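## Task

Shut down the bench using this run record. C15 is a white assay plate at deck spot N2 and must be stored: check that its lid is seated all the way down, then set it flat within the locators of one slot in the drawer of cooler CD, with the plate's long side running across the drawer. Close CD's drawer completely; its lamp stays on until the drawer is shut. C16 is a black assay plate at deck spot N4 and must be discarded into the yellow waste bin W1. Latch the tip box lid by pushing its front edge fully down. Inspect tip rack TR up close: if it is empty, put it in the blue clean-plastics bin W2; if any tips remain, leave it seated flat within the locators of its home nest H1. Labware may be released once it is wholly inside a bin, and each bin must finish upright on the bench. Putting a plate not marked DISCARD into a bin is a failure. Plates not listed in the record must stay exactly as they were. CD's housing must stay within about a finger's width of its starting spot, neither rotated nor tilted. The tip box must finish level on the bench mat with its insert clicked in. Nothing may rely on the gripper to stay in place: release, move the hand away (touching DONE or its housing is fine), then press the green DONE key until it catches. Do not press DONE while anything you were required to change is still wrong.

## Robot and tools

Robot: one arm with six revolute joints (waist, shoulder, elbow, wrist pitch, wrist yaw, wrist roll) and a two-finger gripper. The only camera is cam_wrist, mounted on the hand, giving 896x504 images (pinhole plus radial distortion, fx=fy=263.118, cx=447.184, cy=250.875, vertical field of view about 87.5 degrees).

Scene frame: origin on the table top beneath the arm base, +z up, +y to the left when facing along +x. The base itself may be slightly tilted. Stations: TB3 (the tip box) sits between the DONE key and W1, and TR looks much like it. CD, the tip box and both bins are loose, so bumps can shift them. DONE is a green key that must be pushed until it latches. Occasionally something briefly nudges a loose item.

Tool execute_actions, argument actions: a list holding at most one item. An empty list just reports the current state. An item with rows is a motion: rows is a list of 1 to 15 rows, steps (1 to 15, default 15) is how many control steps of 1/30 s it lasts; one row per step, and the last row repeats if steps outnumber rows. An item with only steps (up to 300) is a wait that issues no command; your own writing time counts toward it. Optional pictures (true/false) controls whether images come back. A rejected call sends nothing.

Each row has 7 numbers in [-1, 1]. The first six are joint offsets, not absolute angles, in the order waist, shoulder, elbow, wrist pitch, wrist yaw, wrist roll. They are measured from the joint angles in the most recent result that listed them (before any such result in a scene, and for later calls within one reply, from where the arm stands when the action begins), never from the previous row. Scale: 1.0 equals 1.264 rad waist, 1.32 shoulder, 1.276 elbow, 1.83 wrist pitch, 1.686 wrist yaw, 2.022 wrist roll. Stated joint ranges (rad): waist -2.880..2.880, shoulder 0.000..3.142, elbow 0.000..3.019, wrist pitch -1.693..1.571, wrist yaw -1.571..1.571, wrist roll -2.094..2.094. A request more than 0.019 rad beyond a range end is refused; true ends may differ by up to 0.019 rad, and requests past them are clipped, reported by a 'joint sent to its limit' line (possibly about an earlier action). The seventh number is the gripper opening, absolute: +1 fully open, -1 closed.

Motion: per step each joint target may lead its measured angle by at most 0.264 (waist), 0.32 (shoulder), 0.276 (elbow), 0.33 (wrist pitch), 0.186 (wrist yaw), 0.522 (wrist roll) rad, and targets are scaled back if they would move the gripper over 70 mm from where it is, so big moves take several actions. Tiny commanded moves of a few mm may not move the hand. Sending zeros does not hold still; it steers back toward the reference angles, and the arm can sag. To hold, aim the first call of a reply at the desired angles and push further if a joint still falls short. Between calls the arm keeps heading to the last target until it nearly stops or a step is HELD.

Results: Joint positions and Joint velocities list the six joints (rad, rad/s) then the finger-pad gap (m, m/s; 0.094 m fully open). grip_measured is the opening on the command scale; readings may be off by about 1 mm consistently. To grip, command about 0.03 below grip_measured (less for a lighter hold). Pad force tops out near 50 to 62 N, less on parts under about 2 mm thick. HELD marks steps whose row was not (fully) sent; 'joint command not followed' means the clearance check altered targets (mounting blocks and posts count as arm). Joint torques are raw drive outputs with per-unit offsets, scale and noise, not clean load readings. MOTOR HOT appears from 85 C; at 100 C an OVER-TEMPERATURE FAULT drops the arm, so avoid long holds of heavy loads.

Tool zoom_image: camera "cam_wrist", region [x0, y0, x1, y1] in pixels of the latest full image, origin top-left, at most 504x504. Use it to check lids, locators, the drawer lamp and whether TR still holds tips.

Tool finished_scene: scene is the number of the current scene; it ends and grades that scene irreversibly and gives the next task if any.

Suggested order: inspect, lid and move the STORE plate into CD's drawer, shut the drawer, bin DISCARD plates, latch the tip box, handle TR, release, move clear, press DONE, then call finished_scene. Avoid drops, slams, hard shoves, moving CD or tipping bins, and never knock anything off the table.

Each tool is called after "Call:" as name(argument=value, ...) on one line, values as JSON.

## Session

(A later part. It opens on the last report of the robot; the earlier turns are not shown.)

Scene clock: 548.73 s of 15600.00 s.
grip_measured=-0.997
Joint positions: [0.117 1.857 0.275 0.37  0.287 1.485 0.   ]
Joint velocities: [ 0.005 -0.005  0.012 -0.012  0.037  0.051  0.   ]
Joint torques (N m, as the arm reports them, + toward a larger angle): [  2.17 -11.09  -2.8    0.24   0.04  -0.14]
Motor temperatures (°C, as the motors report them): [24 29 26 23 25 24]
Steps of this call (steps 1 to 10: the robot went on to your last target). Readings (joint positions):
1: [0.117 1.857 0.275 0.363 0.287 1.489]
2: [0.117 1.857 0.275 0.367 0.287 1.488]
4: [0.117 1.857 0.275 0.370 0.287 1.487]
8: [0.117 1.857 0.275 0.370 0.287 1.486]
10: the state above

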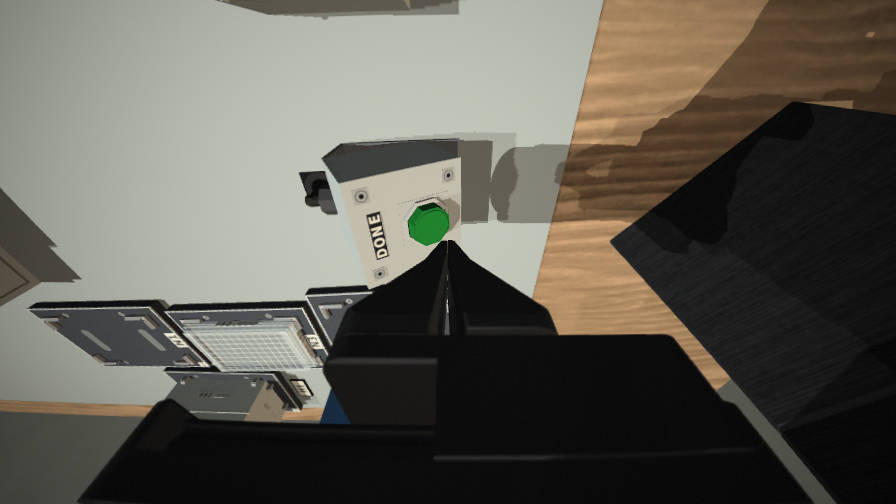

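Call:
execute_actions(actions=[{"rows":[[-0.026,0.085,0.05,0.027,0,0,-1]]}])

Scene clock: 551.13 s of 15600.00 s.
grip_measured=-0.997
Joint positions: [0.09  1.962 0.34  0.41  0.287 1.485 0.   ]
Joint velocities: [ 0.005 -0.015  0.007 -0.022 -0.022  0.022  0.001]
Joint torques (N m, as the arm reports them, + toward a larger angle): [  2.49 -10.94  -3.74  -0.02   0.12  -0.05]
Motor temperatures (°C, as the motors report them): [24 28 26 23 25 24]
Steps of this call (steps 1 to 30: the robot went on to your last target; steps 31 to 57: nothing new was sent; steps 58 to 72: all 15 steps of this action). Readings (joint positions):
58: [0.115 1.865 0.280 0.376 0.287 1.485]
59: [0.109 1.885 0.292 0.387 0.287 1.485]
61: [0.097 1.933 0.323 0.402 0.287 1.485]
65: [0.090 1.962 0.340 0.410 0.287 1.485]
72: the state above

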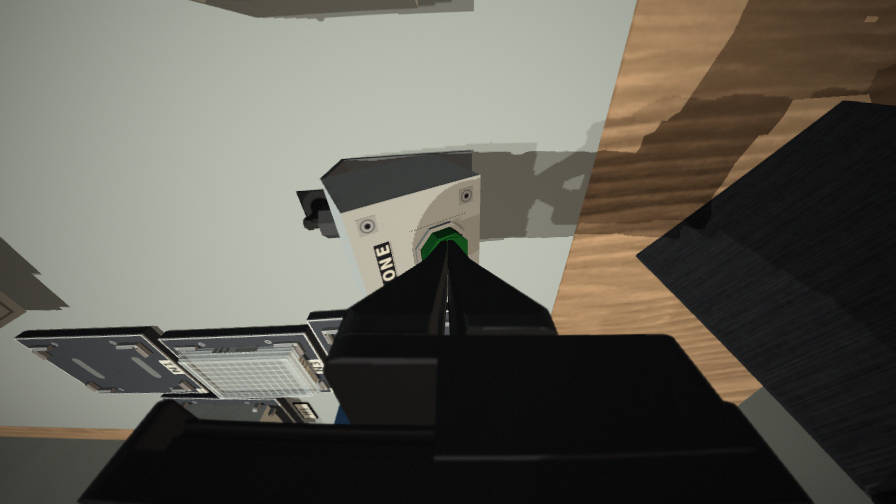

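Call:
execute_actions(actions=[{"rows":[[0.02,0.02,0.01,0.01,0,0,-1],[0.02,0.03,0.015,0.01,0,0,-1],[0.02,0.04,0.02,0.015,0,0,-1],[0.02,0.05,0.025,0.02,0,0,-1],[0.02,0.06,0.03,0.022,0,0,-1]]}])

Call:
execute_actions(actions=[{"rows":[[0,0.02,0.01,0.01,0,0,-1],[0,0.03,0.015,0.01,0,0,-1],[0,0.04,0.02,0.015,0,0,-1],[0,0.05,0.03,0.02,0,0,-1]]}])

Scene clock: 554.87 s of 15600.00 s.
grip_measured=-0.998
Joint positions: [0.108 2.026 0.355 0.429 0.289 1.485 0.   ]
Joint velocities: [-0.015 -0.015 -0.007  0.007 -0.022  0.037 -0.   ]
Joint torques (N m, as the arm reports them, + toward a larger angle): no reading
Motor temperatures (°C, as the motors report them): [24 28 26 23 25 24]
The task's run ended inside this call: 9 steps that you had sent did not run.
Steps of this call (steps 1 to 15: the robot went on to your last target; steps 16 to 90: nothing new was sent; then 0.53 s passed at rest; steps 91 to 96: the first 6 steps of this action). Readings (joint positions):
91: [0.091 1.963 0.340 0.412 0.287 1.485]
92: [0.094 1.965 0.341 0.414 0.287 1.485]
94: [0.101 1.977 0.346 0.420 0.289 1.485]
96: [0.105 2.000 0.352 0.428 0.289 1.485]
The task's run has ended: the event that ends the task has happened. This ends this scene only. If you have not yet called finished_scene for this scene, call it to go on to the next scene.

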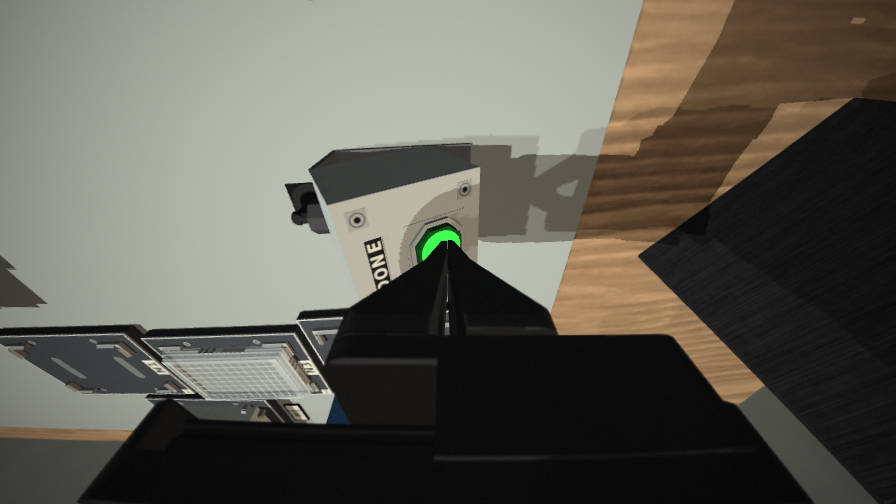

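The task's run has ended: the event that ends the task has happened. This scene is finished. If you have not yet called finished_scene for this scene, call it to go on to the next scene.

Call:
finished_scene(scene=1)

The scene is finished: the task was done.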